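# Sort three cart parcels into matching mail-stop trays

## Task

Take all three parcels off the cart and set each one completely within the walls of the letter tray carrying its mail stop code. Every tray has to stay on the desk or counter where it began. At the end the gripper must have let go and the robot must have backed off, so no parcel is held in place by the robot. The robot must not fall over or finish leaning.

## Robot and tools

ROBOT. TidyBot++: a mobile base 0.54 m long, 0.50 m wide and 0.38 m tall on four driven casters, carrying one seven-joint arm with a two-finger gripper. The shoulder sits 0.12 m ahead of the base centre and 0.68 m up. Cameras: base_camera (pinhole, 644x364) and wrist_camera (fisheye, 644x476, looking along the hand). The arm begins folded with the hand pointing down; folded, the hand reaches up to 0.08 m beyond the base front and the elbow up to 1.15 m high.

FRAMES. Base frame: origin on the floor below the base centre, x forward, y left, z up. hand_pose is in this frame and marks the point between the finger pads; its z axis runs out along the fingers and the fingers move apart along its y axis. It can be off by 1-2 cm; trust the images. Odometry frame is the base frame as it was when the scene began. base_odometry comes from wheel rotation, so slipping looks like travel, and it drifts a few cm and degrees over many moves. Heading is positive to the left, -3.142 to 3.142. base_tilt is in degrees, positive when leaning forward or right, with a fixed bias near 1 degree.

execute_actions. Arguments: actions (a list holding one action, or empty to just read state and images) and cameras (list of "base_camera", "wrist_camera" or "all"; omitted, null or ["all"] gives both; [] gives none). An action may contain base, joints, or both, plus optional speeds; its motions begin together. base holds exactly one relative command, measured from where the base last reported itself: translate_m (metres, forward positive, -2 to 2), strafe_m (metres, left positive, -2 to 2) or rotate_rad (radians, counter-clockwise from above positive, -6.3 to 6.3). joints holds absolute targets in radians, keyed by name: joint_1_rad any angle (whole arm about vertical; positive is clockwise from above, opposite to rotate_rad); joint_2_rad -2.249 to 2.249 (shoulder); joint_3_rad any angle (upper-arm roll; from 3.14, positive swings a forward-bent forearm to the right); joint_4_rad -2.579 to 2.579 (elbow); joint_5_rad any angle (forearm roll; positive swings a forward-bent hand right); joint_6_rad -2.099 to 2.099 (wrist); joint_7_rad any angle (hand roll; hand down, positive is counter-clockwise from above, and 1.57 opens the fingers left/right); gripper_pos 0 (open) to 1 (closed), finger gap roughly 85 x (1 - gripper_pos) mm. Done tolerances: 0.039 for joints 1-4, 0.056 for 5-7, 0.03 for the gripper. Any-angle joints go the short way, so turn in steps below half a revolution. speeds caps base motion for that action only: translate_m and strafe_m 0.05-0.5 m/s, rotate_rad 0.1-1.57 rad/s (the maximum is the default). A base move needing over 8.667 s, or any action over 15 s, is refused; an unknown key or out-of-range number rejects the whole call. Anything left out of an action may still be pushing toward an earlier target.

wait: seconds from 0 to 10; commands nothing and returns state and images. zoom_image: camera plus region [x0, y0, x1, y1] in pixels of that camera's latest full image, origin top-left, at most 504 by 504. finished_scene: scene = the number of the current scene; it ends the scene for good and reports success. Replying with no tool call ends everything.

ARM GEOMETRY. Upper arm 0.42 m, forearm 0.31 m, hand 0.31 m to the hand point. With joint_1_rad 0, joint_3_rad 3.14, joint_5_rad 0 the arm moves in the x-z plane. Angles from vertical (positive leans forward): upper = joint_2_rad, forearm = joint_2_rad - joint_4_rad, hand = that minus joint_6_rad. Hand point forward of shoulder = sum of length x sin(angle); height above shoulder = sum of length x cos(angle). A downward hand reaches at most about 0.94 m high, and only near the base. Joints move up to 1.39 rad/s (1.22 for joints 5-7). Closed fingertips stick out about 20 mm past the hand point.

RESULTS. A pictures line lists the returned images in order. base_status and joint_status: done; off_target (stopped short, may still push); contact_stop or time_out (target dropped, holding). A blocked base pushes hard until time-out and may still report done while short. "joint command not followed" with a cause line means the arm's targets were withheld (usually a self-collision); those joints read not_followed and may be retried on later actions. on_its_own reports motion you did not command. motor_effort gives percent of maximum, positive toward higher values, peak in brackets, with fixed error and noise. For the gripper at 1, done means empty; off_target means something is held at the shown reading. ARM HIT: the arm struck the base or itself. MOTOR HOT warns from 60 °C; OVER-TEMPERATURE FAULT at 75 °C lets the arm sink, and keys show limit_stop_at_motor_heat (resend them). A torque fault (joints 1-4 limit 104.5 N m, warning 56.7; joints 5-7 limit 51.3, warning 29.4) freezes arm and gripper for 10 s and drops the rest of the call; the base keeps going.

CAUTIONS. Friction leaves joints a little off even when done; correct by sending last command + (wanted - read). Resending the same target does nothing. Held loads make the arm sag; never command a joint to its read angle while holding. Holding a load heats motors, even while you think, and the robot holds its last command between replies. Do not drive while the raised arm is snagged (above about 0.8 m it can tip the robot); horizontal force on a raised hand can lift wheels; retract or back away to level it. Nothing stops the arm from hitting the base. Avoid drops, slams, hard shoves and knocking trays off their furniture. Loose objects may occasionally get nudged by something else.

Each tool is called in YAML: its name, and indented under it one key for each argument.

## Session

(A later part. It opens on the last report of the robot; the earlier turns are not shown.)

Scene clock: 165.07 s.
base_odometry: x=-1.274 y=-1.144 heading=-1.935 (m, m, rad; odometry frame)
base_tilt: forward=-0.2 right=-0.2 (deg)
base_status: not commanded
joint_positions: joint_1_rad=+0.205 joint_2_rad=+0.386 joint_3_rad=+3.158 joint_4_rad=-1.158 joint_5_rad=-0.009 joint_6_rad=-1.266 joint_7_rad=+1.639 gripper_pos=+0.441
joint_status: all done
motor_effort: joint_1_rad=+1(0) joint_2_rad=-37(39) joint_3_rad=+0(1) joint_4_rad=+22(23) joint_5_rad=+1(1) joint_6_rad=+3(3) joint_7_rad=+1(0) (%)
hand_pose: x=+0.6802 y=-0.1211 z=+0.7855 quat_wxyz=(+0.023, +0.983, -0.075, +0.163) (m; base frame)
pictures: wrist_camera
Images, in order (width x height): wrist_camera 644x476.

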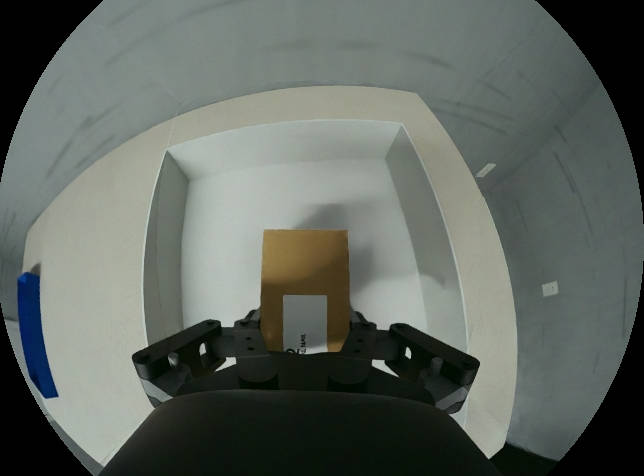

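execute_actions:
  actions:
    - {"joints":{"joint_4_rad":-1.235,"joint_6_rad":-1.165}}
  cameras: ["wrist_camera"]

Scene clock: 167.53 s.
base_odometry: x=-1.274 y=-1.144 heading=-1.935 (m, m, rad; odometry frame)
base_tilt: forward=-0.2 right=-0.2 (deg)
base_status: not commanded
joint_positions: joint_1_rad=+0.205 joint_2_rad=+0.384 joint_3_rad=+3.158 joint_4_rad=-1.226 joint_5_rad=-0.009 joint_6_rad=-1.206 joint_7_rad=+1.639 gripper_pos=+0.441
joint_status: all done
motor_effort: joint_1_rad=+0(2) joint_2_rad=-35(40) joint_3_rad=+0(0) joint_4_rad=+20(23) joint_5_rad=+1(1) joint_6_rad=+2(4) joint_7_rad=+0(0) (%)
hand_pose: x=+0.6775 y=-0.1208 z=+0.7646 quat_wxyz=(+0.022, +0.984, -0.075, +0.161) (m; base frame)
pictures: wrist_camera
Images, in order (width x height): wrist_camera 644x476.

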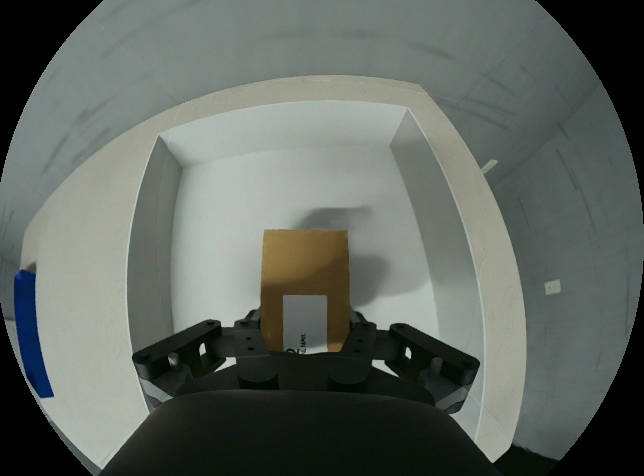

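execute_actions:
  actions:
    - {"joints":{"gripper_pos":0.0}}
  cameras: []

execute_actions:
  actions:
    - {"joints":{"joint_2_rad":0.15,"joint_6_rad":-1.4}}
  cameras: ["wrist_camera"]

execute_actions:
  actions:
    - {"base":{"translate_m":-0.9},"joints":{"joint_1_rad":-0.02,"joint_2_rad":-0.1,"joint_3_rad":3.12,"joint_4_rad":-1.2,"joint_6_rad":-1.65,"joint_7_rad":1.55}}
  cameras: []

execute_actions:
  actions:
    - {"base":{"rotate_rad":1.0}}
  cameras: []

execute_actions:
  actions:
    - {"base":{"strafe_m":2.0}}

Scene clock: 180.07 s.
base_odometry: x=-1.274 y=-1.144 heading=-1.935 (m, m, rad; odometry frame)
base_tilt: forward=-0.2 right=-0.2 (deg)
base_status: not commanded
joint_positions: joint_1_rad=+0.205 joint_2_rad=+0.384 joint_3_rad=+3.158 joint_4_rad=-1.227 joint_5_rad=-0.009 joint_6_rad=-1.205 joint_7_rad=+1.639 gripper_pos=+0.000
joint_status: all done
motor_effort: joint_1_rad=+0(1) joint_2_rad=-36(37) joint_3_rad=+0(0) joint_4_rad=+21(22) joint_5_rad=+1(1) joint_6_rad=+2(3) joint_7_rad=+1(1) (%)
hand_pose: x=+0.6776 y=-0.1208 z=+0.7647 quat_wxyz=(+0.022, +0.984, -0.075, +0.161) (m; base frame)
pictures: none
No camera images: the call's "cameras" was empty. Leave "cameras" out to get every camera's image.

Scene clock: 181.33 s.
base_odometry: x=-1.274 y=-1.144 heading=-1.935 (m, m, rad; odometry frame)
base_tilt: forward=-0.2 right=-0.2 (deg)
base_status: not commanded
joint_positions: joint_1_rad=+0.205 joint_2_rad=+0.147 joint_3_rad=+3.158 joint_4_rad=-1.227 joint_5_rad=-0.009 joint_6_rad=-1.363 joint_7_rad=+1.639 gripper_pos=+0.000
joint_status: all done
motor_effort: joint_1_rad=+1(0) joint_2_rad=-27(38) joint_3_rad=-1(0) joint_4_rad=+21(22) joint_5_rad=+1(1) joint_6_rad=+3(4) joint_7_rad=+1(0) (%)
hand_pose: x=+0.6005 y=-0.1039 z=+0.8736 quat_wxyz=(+0.026, +0.977, -0.075, +0.199) (m; base frame)
pictures: wrist_camera
Images, in order (width x height): wrist_camera 644x476.

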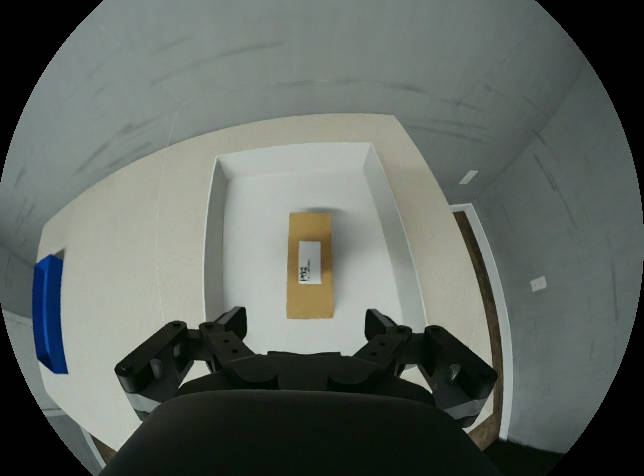

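Scene clock: 184.63 s.
base_odometry: x=-0.954 y=-0.302 heading=-1.934 (m, m, rad; odometry frame)
base_tilt: forward=-0.2 right=-0.2 (deg)
base_status: done
joint_positions: joint_1_rad=+0.000 joint_2_rad=-0.097 joint_3_rad=+3.137 joint_4_rad=-1.206 joint_5_rad=-0.009 joint_6_rad=-1.614 joint_7_rad=+1.574 gripper_pos=+0.000
joint_status: all done
motor_effort: joint_1_rad=+0(4) joint_2_rad=-14(33) joint_3_rad=-1(3) joint_4_rad=+19(22) joint_5_rad=+1(2) joint_6_rad=+4(4) joint_7_rad=+1(1) (%)
hand_pose: x=+0.4862 y=+0.0058 z=+0.9565 quat_wxyz=(-0.004, +0.978, +0.005, +0.208) (m; base frame)
pictures: none
No camera images: the call's "cameras" was empty. Leave "cameras" out to get every camera's image.

Scene clock: 186.50 s.
base_odometry: x=-0.954 y=-0.302 heading=-0.935 (m, m, rad; odometry frame)
base_tilt: forward=-0.2 right=-0.2 (deg)
base_status: done
joint_positions: joint_1_rad=-0.005 joint_2_rad=-0.097 joint_3_rad=+3.134 joint_4_rad=-1.206 joint_5_rad=-0.009 joint_6_rad=-1.614 joint_7_rad=+1.574 gripper_pos=+0.000
joint_status: not commanded
motor_effort: joint_1_rad=+0(3) joint_2_rad=-15(17) joint_3_rad=+0(3) joint_4_rad=+19(20) joint_5_rad=+1(1) joint_6_rad=+4(4) joint_7_rad=+0(1) (%)
hand_pose: x=+0.4861 y=+0.0090 z=+0.9564 quat_wxyz=(-0.005, +0.978, +0.009, +0.208) (m; base frame)
pictures: none
No camera images: the call's "cameras" was empty. Leave "cameras" out to get every camera's image.

Scene clock: 191.87 s.
base_odometry: x=+0.654 y=+0.888 heading=-0.934 (m, m, rad; odometry frame)
base_tilt: forward=-0.3 right=-0.2 (deg)
base_status: done
joint_positions: joint_1_rad=-0.005 joint_2_rad=-0.097 joint_3_rad=+3.133 joint_4_rad=-1.206 joint_5_rad=-0.009 joint_6_rad=-1.614 joint_7_rad=+1.574 gripper_pos=+0.000
joint_status: not commanded
motor_effort: joint_1_rad=+1(1) joint_2_rad=-15(18) joint_3_rad=+1(2) joint_4_rad=+20(20) joint_5_rad=+1(0) joint_6_rad=+3(3) joint_7_rad=+0(0) (%)
hand_pose: x=+0.4860 y=+0.0091 z=+0.9564 quat_wxyz=(-0.005, +0.978, +0.009, +0.208) (m; base frame)
pictures: base_camera, wrist_camera
Images, in order (width x height): base_camera 644x364, wrist_camera 644x476.

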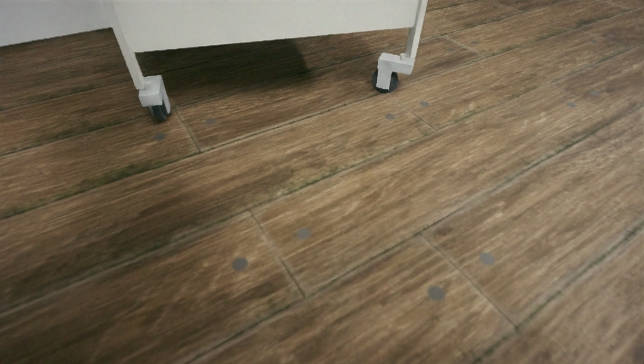

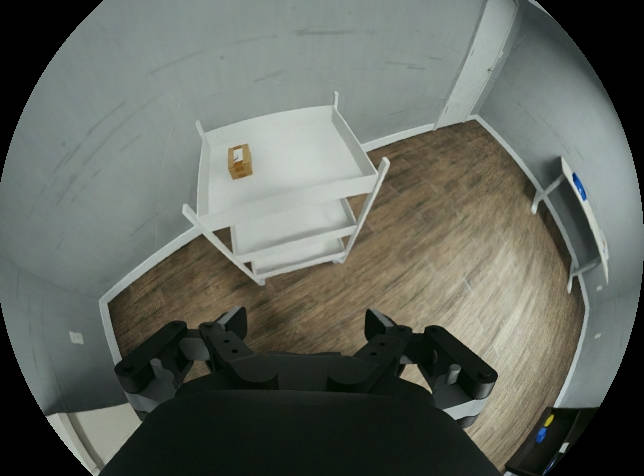

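execute_actions:
  actions:
    - {"base":{"rotate_rad":0.24},"joints":{"joint_6_rad":-1.065}}
  cameras: []

execute_actions:
  actions:
    - {"base":{"translate_m":0.34},"joints":{"joint_2_rad":0.045,"joint_4_rad":-1.6}}

Scene clock: 197.40 s.
base_odometry: x=+0.654 y=+0.888 heading=-0.695 (m, m, rad; odometry frame)
base_tilt: forward=-0.2 right=-0.2 (deg)
base_status: done
joint_positions: joint_1_rad=-0.009 joint_2_rad=-0.097 joint_3_rad=+3.130 joint_4_rad=-1.205 joint_5_rad=-0.009 joint_6_rad=-1.084 joint_7_rad=+1.574 gripper_pos=+0.000
joint_status: all done
motor_effort: joint_1_rad=+1(3) joint_2_rad=-18(18) joint_3_rad=+0(2) joint_4_rad=+22(23) joint_5_rad=+1(1) joint_6_rad=+7(7) joint_7_rad=+0(1) (%)
hand_pose: x=+0.6123 y=+0.0144 z=+1.0600 quat_wxyz=(-0.008, +0.889, +0.011, +0.457) (m; base frame)
pictures: none
No camera images: the call's "cameras" was empty. Leave "cameras" out to get every camera's image.

Scene clock: 199.40 s.
base_odometry: x=+0.916 y=+0.671 heading=-0.694 (m, m, rad; odometry frame)
base_tilt: forward=-0.2 right=-0.2 (deg)
base_status: done
joint_positions: joint_1_rad=-0.009 joint_2_rad=+0.052 joint_3_rad=+3.130 joint_4_rad=-1.593 joint_5_rad=-0.009 joint_6_rad=-1.084 joint_7_rad=+1.574 gripper_pos=+0.000
joint_status: all done
motor_effort: joint_1_rad=+0(2) joint_2_rad=-24(29) joint_3_rad=+0(2) joint_4_rad=+21(23) joint_5_rad=+1(2) joint_6_rad=+3(8) joint_7_rad=+1(1) (%)
hand_pose: x=+0.5790 y=+0.0132 z=+0.7935 quat_wxyz=(-0.006, +0.979, +0.010, +0.205) (m; base frame)
pictures: base_camera, wrist_camera
Images, in order (width x height): base_camera 644x364, wrist_camera 644x476.

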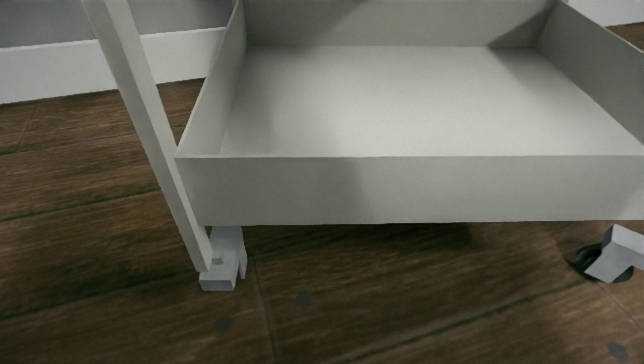

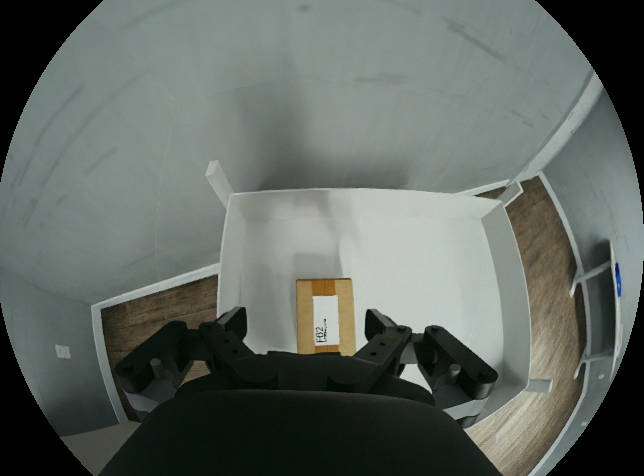

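execute_actions:
  actions:
    - {"base":{"strafe_m":-0.018},"joints":{"joint_2_rad":0.13,"joint_4_rad":-1.803,"joint_6_rad":-0.787,"joint_7_rad":1.635}}
  cameras: ["wrist_camera"]

Scene clock: 204.80 s.
base_odometry: x=+0.904 y=+0.657 heading=-0.693 (m, m, rad; odometry frame)
base_tilt: forward=-0.2 right=-0.1 (deg)
base_status: done
joint_positions: joint_1_rad=-0.009 joint_2_rad=+0.119 joint_3_rad=+3.130 joint_4_rad=-1.795 joint_5_rad=-0.009 joint_6_rad=-0.826 joint_7_rad=+1.611 gripper_pos=+0.000
joint_status: all done
motor_effort: joint_1_rad=+0(3) joint_2_rad=-26(27) joint_3_rad=+0(2) joint_4_rad=+20(21) joint_5_rad=+1(0) joint_6_rad=+3(3) joint_7_rad=+1(0) (%)
hand_pose: x=+0.5862 y=+0.0130 z=+0.7073 quat_wxyz=(-0.003, +0.980, +0.027, +0.199) (m; base frame)
pictures: wrist_camera
Images, in order (width x height): wrist_camera 644x476.

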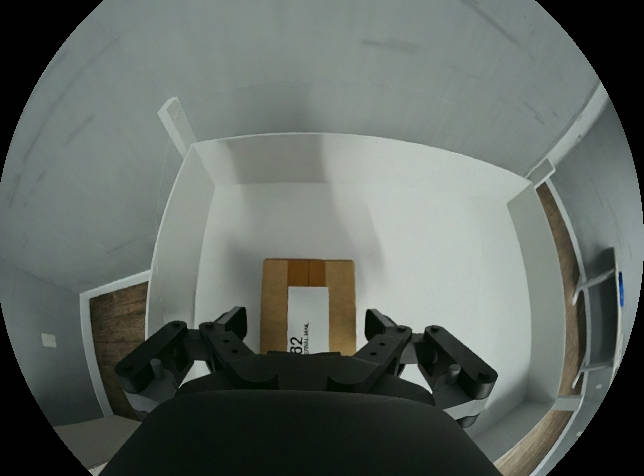

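execute_actions:
  actions:
    - {"joints":{"gripper_pos":1.0,"joint_2_rad":0.145}}
  cameras: []

execute_actions:
  actions:
    - {"joints":{"joint_2_rad":0.0,"joint_4_rad":-1.55,"joint_6_rad":-1.2}}
  cameras: ["wrist_camera"]

Scene clock: 208.23 s.
base_odometry: x=+0.904 y=+0.657 heading=-0.693 (m, m, rad; odometry frame)
base_tilt: forward=-0.3 right=-0.3 (deg)
base_status: not commanded
joint_positions: joint_1_rad=-0.009 joint_2_rad=+0.126 joint_3_rad=+3.130 joint_4_rad=-1.795 joint_5_rad=-0.009 joint_6_rad=-0.824 joint_7_rad=+1.611 gripper_pos=+0.348
joint_status: gripper_pos off_target (ended at +0.348, target +1.000); the others done
motor_effort: joint_1_rad=+1(0) joint_2_rad=-21(27) joint_3_rad=+1(1) joint_4_rad=+18(20) joint_5_rad=+1(0) joint_6_rad=+3(4) joint_7_rad=+0(0) (%)
hand_pose: x=+0.5871 y=+0.0131 z=+0.7044 quat_wxyz=(-0.003, +0.980, +0.027, +0.197) (m; base frame)
pictures: none
No camera images: the call's "cameras" was empty. Leave "cameras" out to get every camera's image.

Scene clock: 209.53 s.
base_odometry: x=+0.904 y=+0.657 heading=-0.693 (m, m, rad; odometry frame)
base_tilt: forward=-0.2 right=-0.2 (deg)
base_status: not commanded
joint_positions: joint_1_rad=-0.009 joint_2_rad=+0.011 joint_3_rad=+3.130 joint_4_rad=-1.562 joint_5_rad=-0.009 joint_6_rad=-1.165 joint_7_rad=+1.611 gripper_pos=+0.348
joint_status: all done
motor_effort: joint_1_rad=+0(0) joint_2_rad=-23(31) joint_3_rad=+0(0) joint_4_rad=+22(22) joint_5_rad=+1(1) joint_6_rad=+4(5) joint_7_rad=+1(0) (%)
hand_pose: x=+0.5599 y=+0.0131 z=+0.8153 quat_wxyz=(-0.003, +0.979, +0.029, +0.200) (m; base frame)
pictures: wrist_camera
Images, in order (width x height): wrist_camera 644x476.

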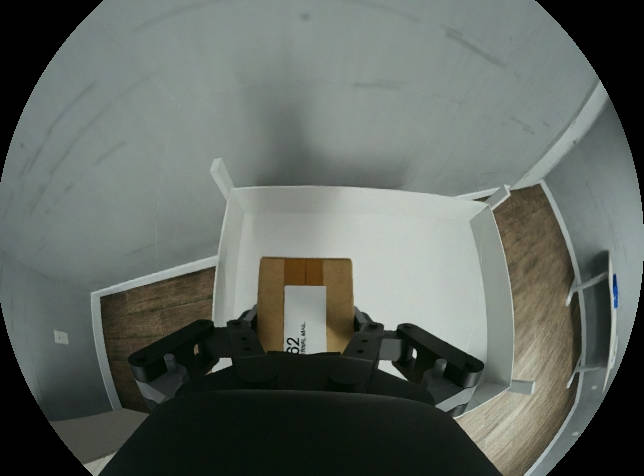

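execute_actions:
  actions:
    - {"base":{"strafe_m":-2.0},"joints":{"joint_4_rad":-1.25,"joint_6_rad":-1.4}}
  cameras: []

execute_actions:
  actions:
    - {"base":{"rotate_rad":-1.30}}

Scene clock: 218.53 s.
base_odometry: x=-0.372 y=-0.883 heading=-0.693 (m, m, rad; odometry frame)
base_tilt: forward=-0.2 right=-0.2 (deg)
base_status: done
joint_positions: joint_1_rad=-0.009 joint_2_rad=+0.011 joint_3_rad=+3.130 joint_4_rad=-1.266 joint_5_rad=-0.009 joint_6_rad=-1.363 joint_7_rad=+1.611 gripper_pos=+0.348
joint_status: all done
motor_effort: joint_1_rad=+0(3) joint_2_rad=-23(25) joint_3_rad=-1(3) joint_4_rad=+23(24) joint_5_rad=+0(2) joint_6_rad=+5(5) joint_7_rad=+1(1) (%)
hand_pose: x=+0.5739 y=+0.0137 z=+0.9203 quat_wxyz=(-0.002, +0.968, +0.030, +0.248) (m; base frame)
pictures: none
No camera images: the call's "cameras" was empty. Leave "cameras" out to get every camera's image.

Scene clock: 220.63 s.
base_odometry: x=-0.372 y=-0.883 heading=-1.991 (m, m, rad; odometry frame)
base_tilt: forward=-0.2 right=-0.3 (deg)
base_status: done
joint_positions: joint_1_rad=-0.010 joint_2_rad=+0.011 joint_3_rad=+3.129 joint_4_rad=-1.266 joint_5_rad=-0.009 joint_6_rad=-1.363 joint_7_rad=+1.611 gripper_pos=+0.348
joint_status: not commanded
motor_effort: joint_1_rad=+0(2) joint_2_rad=-23(26) joint_3_rad=+0(3) joint_4_rad=+22(23) joint_5_rad=+1(1) joint_6_rad=+5(4) joint_7_rad=+1(1) (%)
hand_pose: x=+0.5738 y=+0.0143 z=+0.9203 quat_wxyz=(-0.003, +0.968, +0.030, +0.248) (m; base frame)
pictures: base_camera, wrist_camera
Images, in order (width x height): base_camera 644x364, wrist_camera 644x476.

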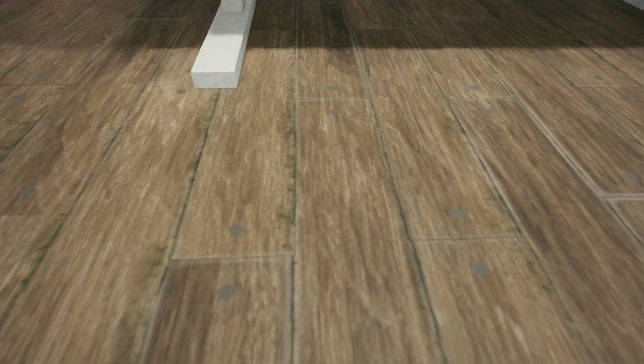

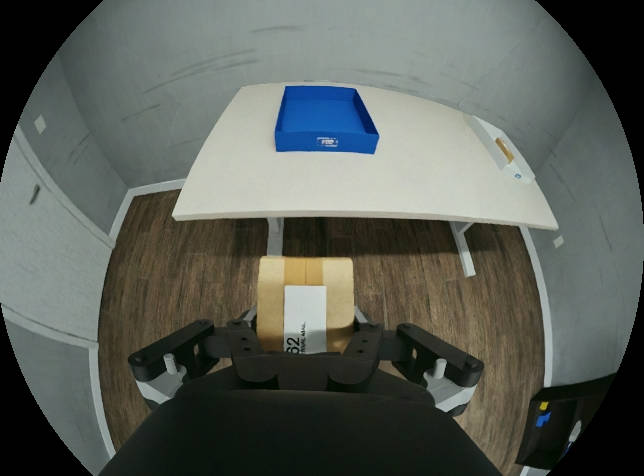

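execute_actions:
  actions:
    - {"base":{"translate_m":0.5},"joints":{"joint_2_rad":0.25,"joint_4_rad":-1.01,"joint_6_rad":-1.5}}

Scene clock: 225.40 s.
base_odometry: x=-0.577 y=-1.339 heading=-1.992 (m, m, rad; odometry frame)
base_tilt: forward=-0.2 right=-0.2 (deg)
base_status: done
joint_positions: joint_1_rad=-0.010 joint_2_rad=+0.251 joint_3_rad=+3.129 joint_4_rad=-1.028 joint_5_rad=-0.009 joint_6_rad=-1.464 joint_7_rad=+1.611 gripper_pos=+0.348
joint_status: all done
motor_effort: joint_1_rad=+0(1) joint_2_rad=-33(36) joint_3_rad=+0(2) joint_4_rad=+22(23) joint_5_rad=+1(0) joint_6_rad=+3(4) joint_7_rad=+0(0) (%)
hand_pose: x=+0.6448 y=+0.0151 z=+0.8931 quat_wxyz=(-0.004, +0.980, +0.031, +0.198) (m; base frame)
pictures: base_camera, wrist_camera
Images, in order (width x height): base_camera 644x364, wrist_camera 644x476.

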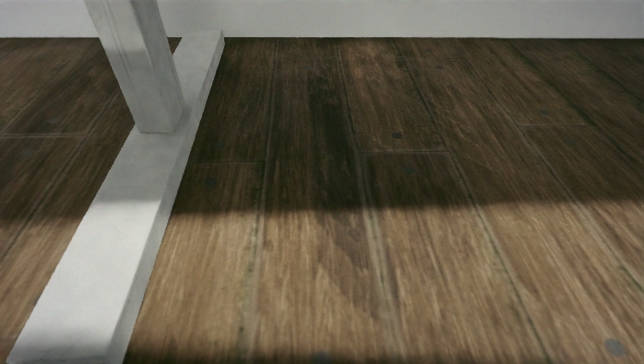

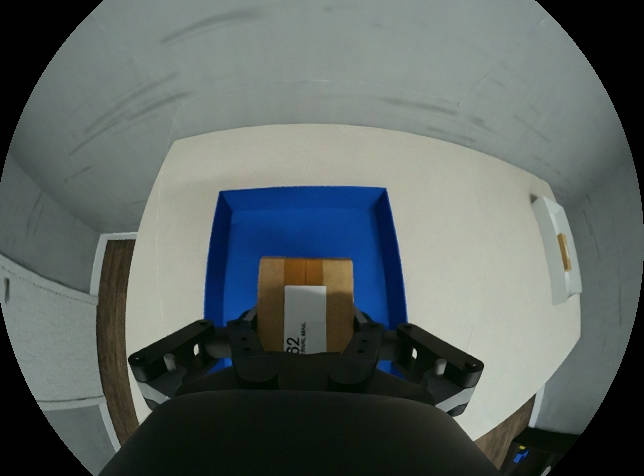

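execute_actions:
  actions:
    - {"joints":{"joint_4_rad":-1.42,"joint_6_rad":-1.04}}
  cameras: []

execute_actions:
  actions:
    - {"joints":{"joint_4_rad":-1.455,"joint_6_rad":-1.02}}
  cameras: ["wrist_camera"]

Scene clock: 229.00 s.
base_odometry: x=-0.577 y=-1.339 heading=-1.992 (m, m, rad; odometry frame)
base_tilt: forward=-0.2 right=-0.2 (deg)
base_status: not commanded
joint_positions: joint_1_rad=-0.010 joint_2_rad=+0.251 joint_3_rad=+3.129 joint_4_rad=-1.414 joint_5_rad=-0.009 joint_6_rad=-1.081 joint_7_rad=+1.611 gripper_pos=+0.348
joint_status: all done
motor_effort: joint_1_rad=+0(1) joint_2_rad=-33(34) joint_3_rad=-1(1) joint_4_rad=+22(23) joint_5_rad=+1(1) joint_6_rad=+3(3) joint_7_rad=+1(1) (%)
hand_pose: x=+0.6561 y=+0.0154 z=+0.7731 quat_wxyz=(-0.004, +0.980, +0.029, +0.197) (m; base frame)
pictures: none
No camera images: the call's "cameras" was empty. Leave "cameras" out to get every camera's image.

Scene clock: 229.67 s.
base_odometry: x=-0.577 y=-1.339 heading=-1.992 (m, m, rad; odometry frame)
base_tilt: forward=-0.2 right=-0.2 (deg)
base_status: not commanded
joint_positions: joint_1_rad=-0.010 joint_2_rad=+0.248 joint_3_rad=+3.129 joint_4_rad=-1.439 joint_5_rad=-0.009 joint_6_rad=-1.058 joint_7_rad=+1.611 gripper_pos=+0.348
joint_status: all done
motor_effort: joint_1_rad=+0(1) joint_2_rad=-29(33) joint_3_rad=-1(0) joint_4_rad=+20(23) joint_5_rad=+1(1) joint_6_rad=+3(3) joint_7_rad=+1(0) (%)
hand_pose: x=+0.6546 y=+0.0153 z=+0.7661 quat_wxyz=(-0.004, +0.980, +0.029, +0.197) (m; base frame)
pictures: wrist_camera
Images, in order (width x height): wrist_camera 644x476.

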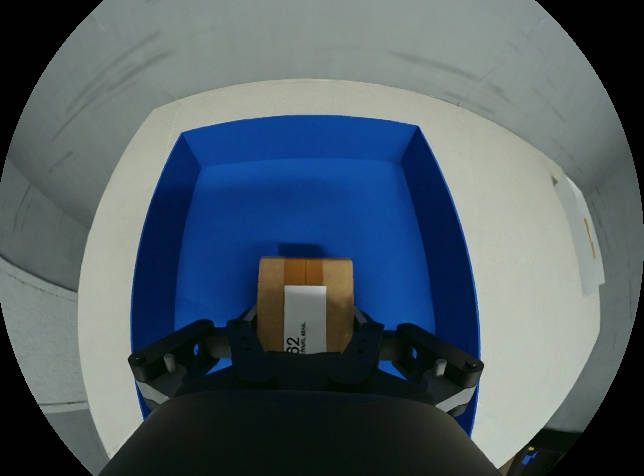

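execute_actions:
  actions:
    - {"joints":{"gripper_pos":0.0,"joint_4_rad":-1.435}}
  cameras: []

execute_actions:
  actions:
    - {"joints":{"joint_2_rad":0.0,"joint_6_rad":-1.25}}
  cameras: ["wrist_camera"]

execute_actions:
  actions:
    - {"base":{"translate_m":-0.9},"joints":{"joint_1_rad":2.6,"joint_2_rad":0.0,"joint_4_rad":-0.5,"joint_6_rad":-1.25}}
  cameras: ["wrist_camera"]

Scene clock: 234.73 s.
base_odometry: x=-0.577 y=-1.339 heading=-1.992 (m, m, rad; odometry frame)
base_tilt: forward=-0.2 right=-0.2 (deg)
base_status: not commanded
joint_positions: joint_1_rad=-0.010 joint_2_rad=+0.248 joint_3_rad=+3.129 joint_4_rad=-1.438 joint_5_rad=-0.009 joint_6_rad=-1.058 joint_7_rad=+1.611 gripper_pos=+0.000
joint_status: all done
motor_effort: joint_1_rad=+0(1) joint_2_rad=-31(33) joint_3_rad=+0(0) joint_4_rad=+21(22) joint_5_rad=+1(1) joint_6_rad=+3(4) joint_7_rad=+0(0) (%)
hand_pose: x=+0.6549 y=+0.0154 z=+0.7665 quat_wxyz=(-0.004, +0.980, +0.029, +0.198) (m; base frame)
pictures: none
No camera images: the call's "cameras" was empty. Leave "cameras" out to get every camera's image.

Scene clock: 236.03 s.
base_odometry: x=-0.577 y=-1.339 heading=-1.992 (m, m, rad; odometry frame)
base_tilt: forward=-0.2 right=-0.2 (deg)
base_status: not commanded
joint_positions: joint_1_rad=-0.010 joint_2_rad=-0.001 joint_3_rad=+3.129 joint_4_rad=-1.438 joint_5_rad=-0.009 joint_6_rad=-1.213 joint_7_rad=+1.611 gripper_pos=+0.000
joint_status: all done
motor_effort: joint_1_rad=+0(1) joint_2_rad=-23(34) joint_3_rad=+0(1) joint_4_rad=+22(22) joint_5_rad=+1(1) joint_6_rad=+4(4) joint_7_rad=+1(0) (%)
hand_pose: x=+0.5769 y=+0.0143 z=+0.8700 quat_wxyz=(-0.002, +0.969, +0.030, +0.243) (m; base frame)
pictures: wrist_camera
Images, in order (width x height): wrist_camera 644x476.

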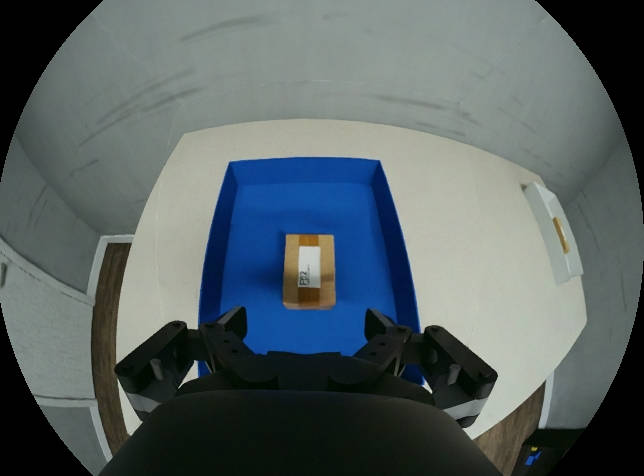

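Scene clock: 239.60 s.
base_odometry: x=-0.209 y=-0.518 heading=-1.992 (m, m, rad; odometry frame)
base_tilt: forward=-0.2 right=-0.3 (deg)
base_status: done
joint_positions: joint_1_rad=+2.575 joint_2_rad=+0.008 joint_3_rad=+3.129 joint_4_rad=-0.514 joint_5_rad=-0.009 joint_6_rad=-1.213 joint_7_rad=+1.611 gripper_pos=+0.000
joint_status: all done
motor_effort: joint_1_rad=+0(1) joint_2_rad=-16(27) joint_3_rad=+1(3) joint_4_rad=+16(23) joint_5_rad=+0(0) joint_6_rad=+8(9) joint_7_rad=+1(1) (%)
hand_pose: x=-0.2698 y=-0.2586 z=+1.3241 quat_wxyz=(+0.622, +0.234, -0.726, +0.176) (m; base frame)
pictures: wrist_camera
Images, in order (width x height): wrist_camera 644x476.

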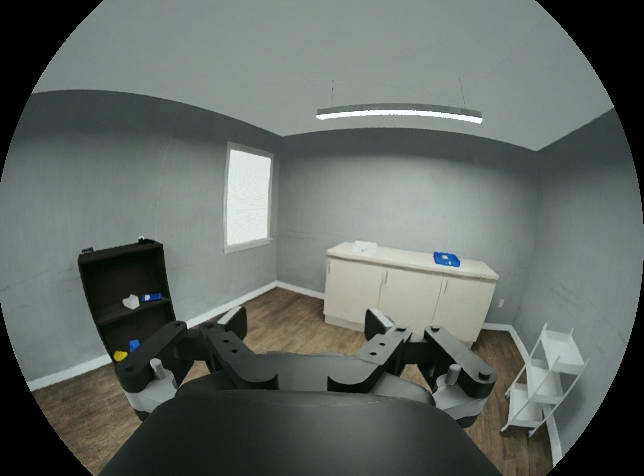

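The parcel is visible in the counter tray.

finished_scene:
  scene: 2

The scene is finished: the task was done.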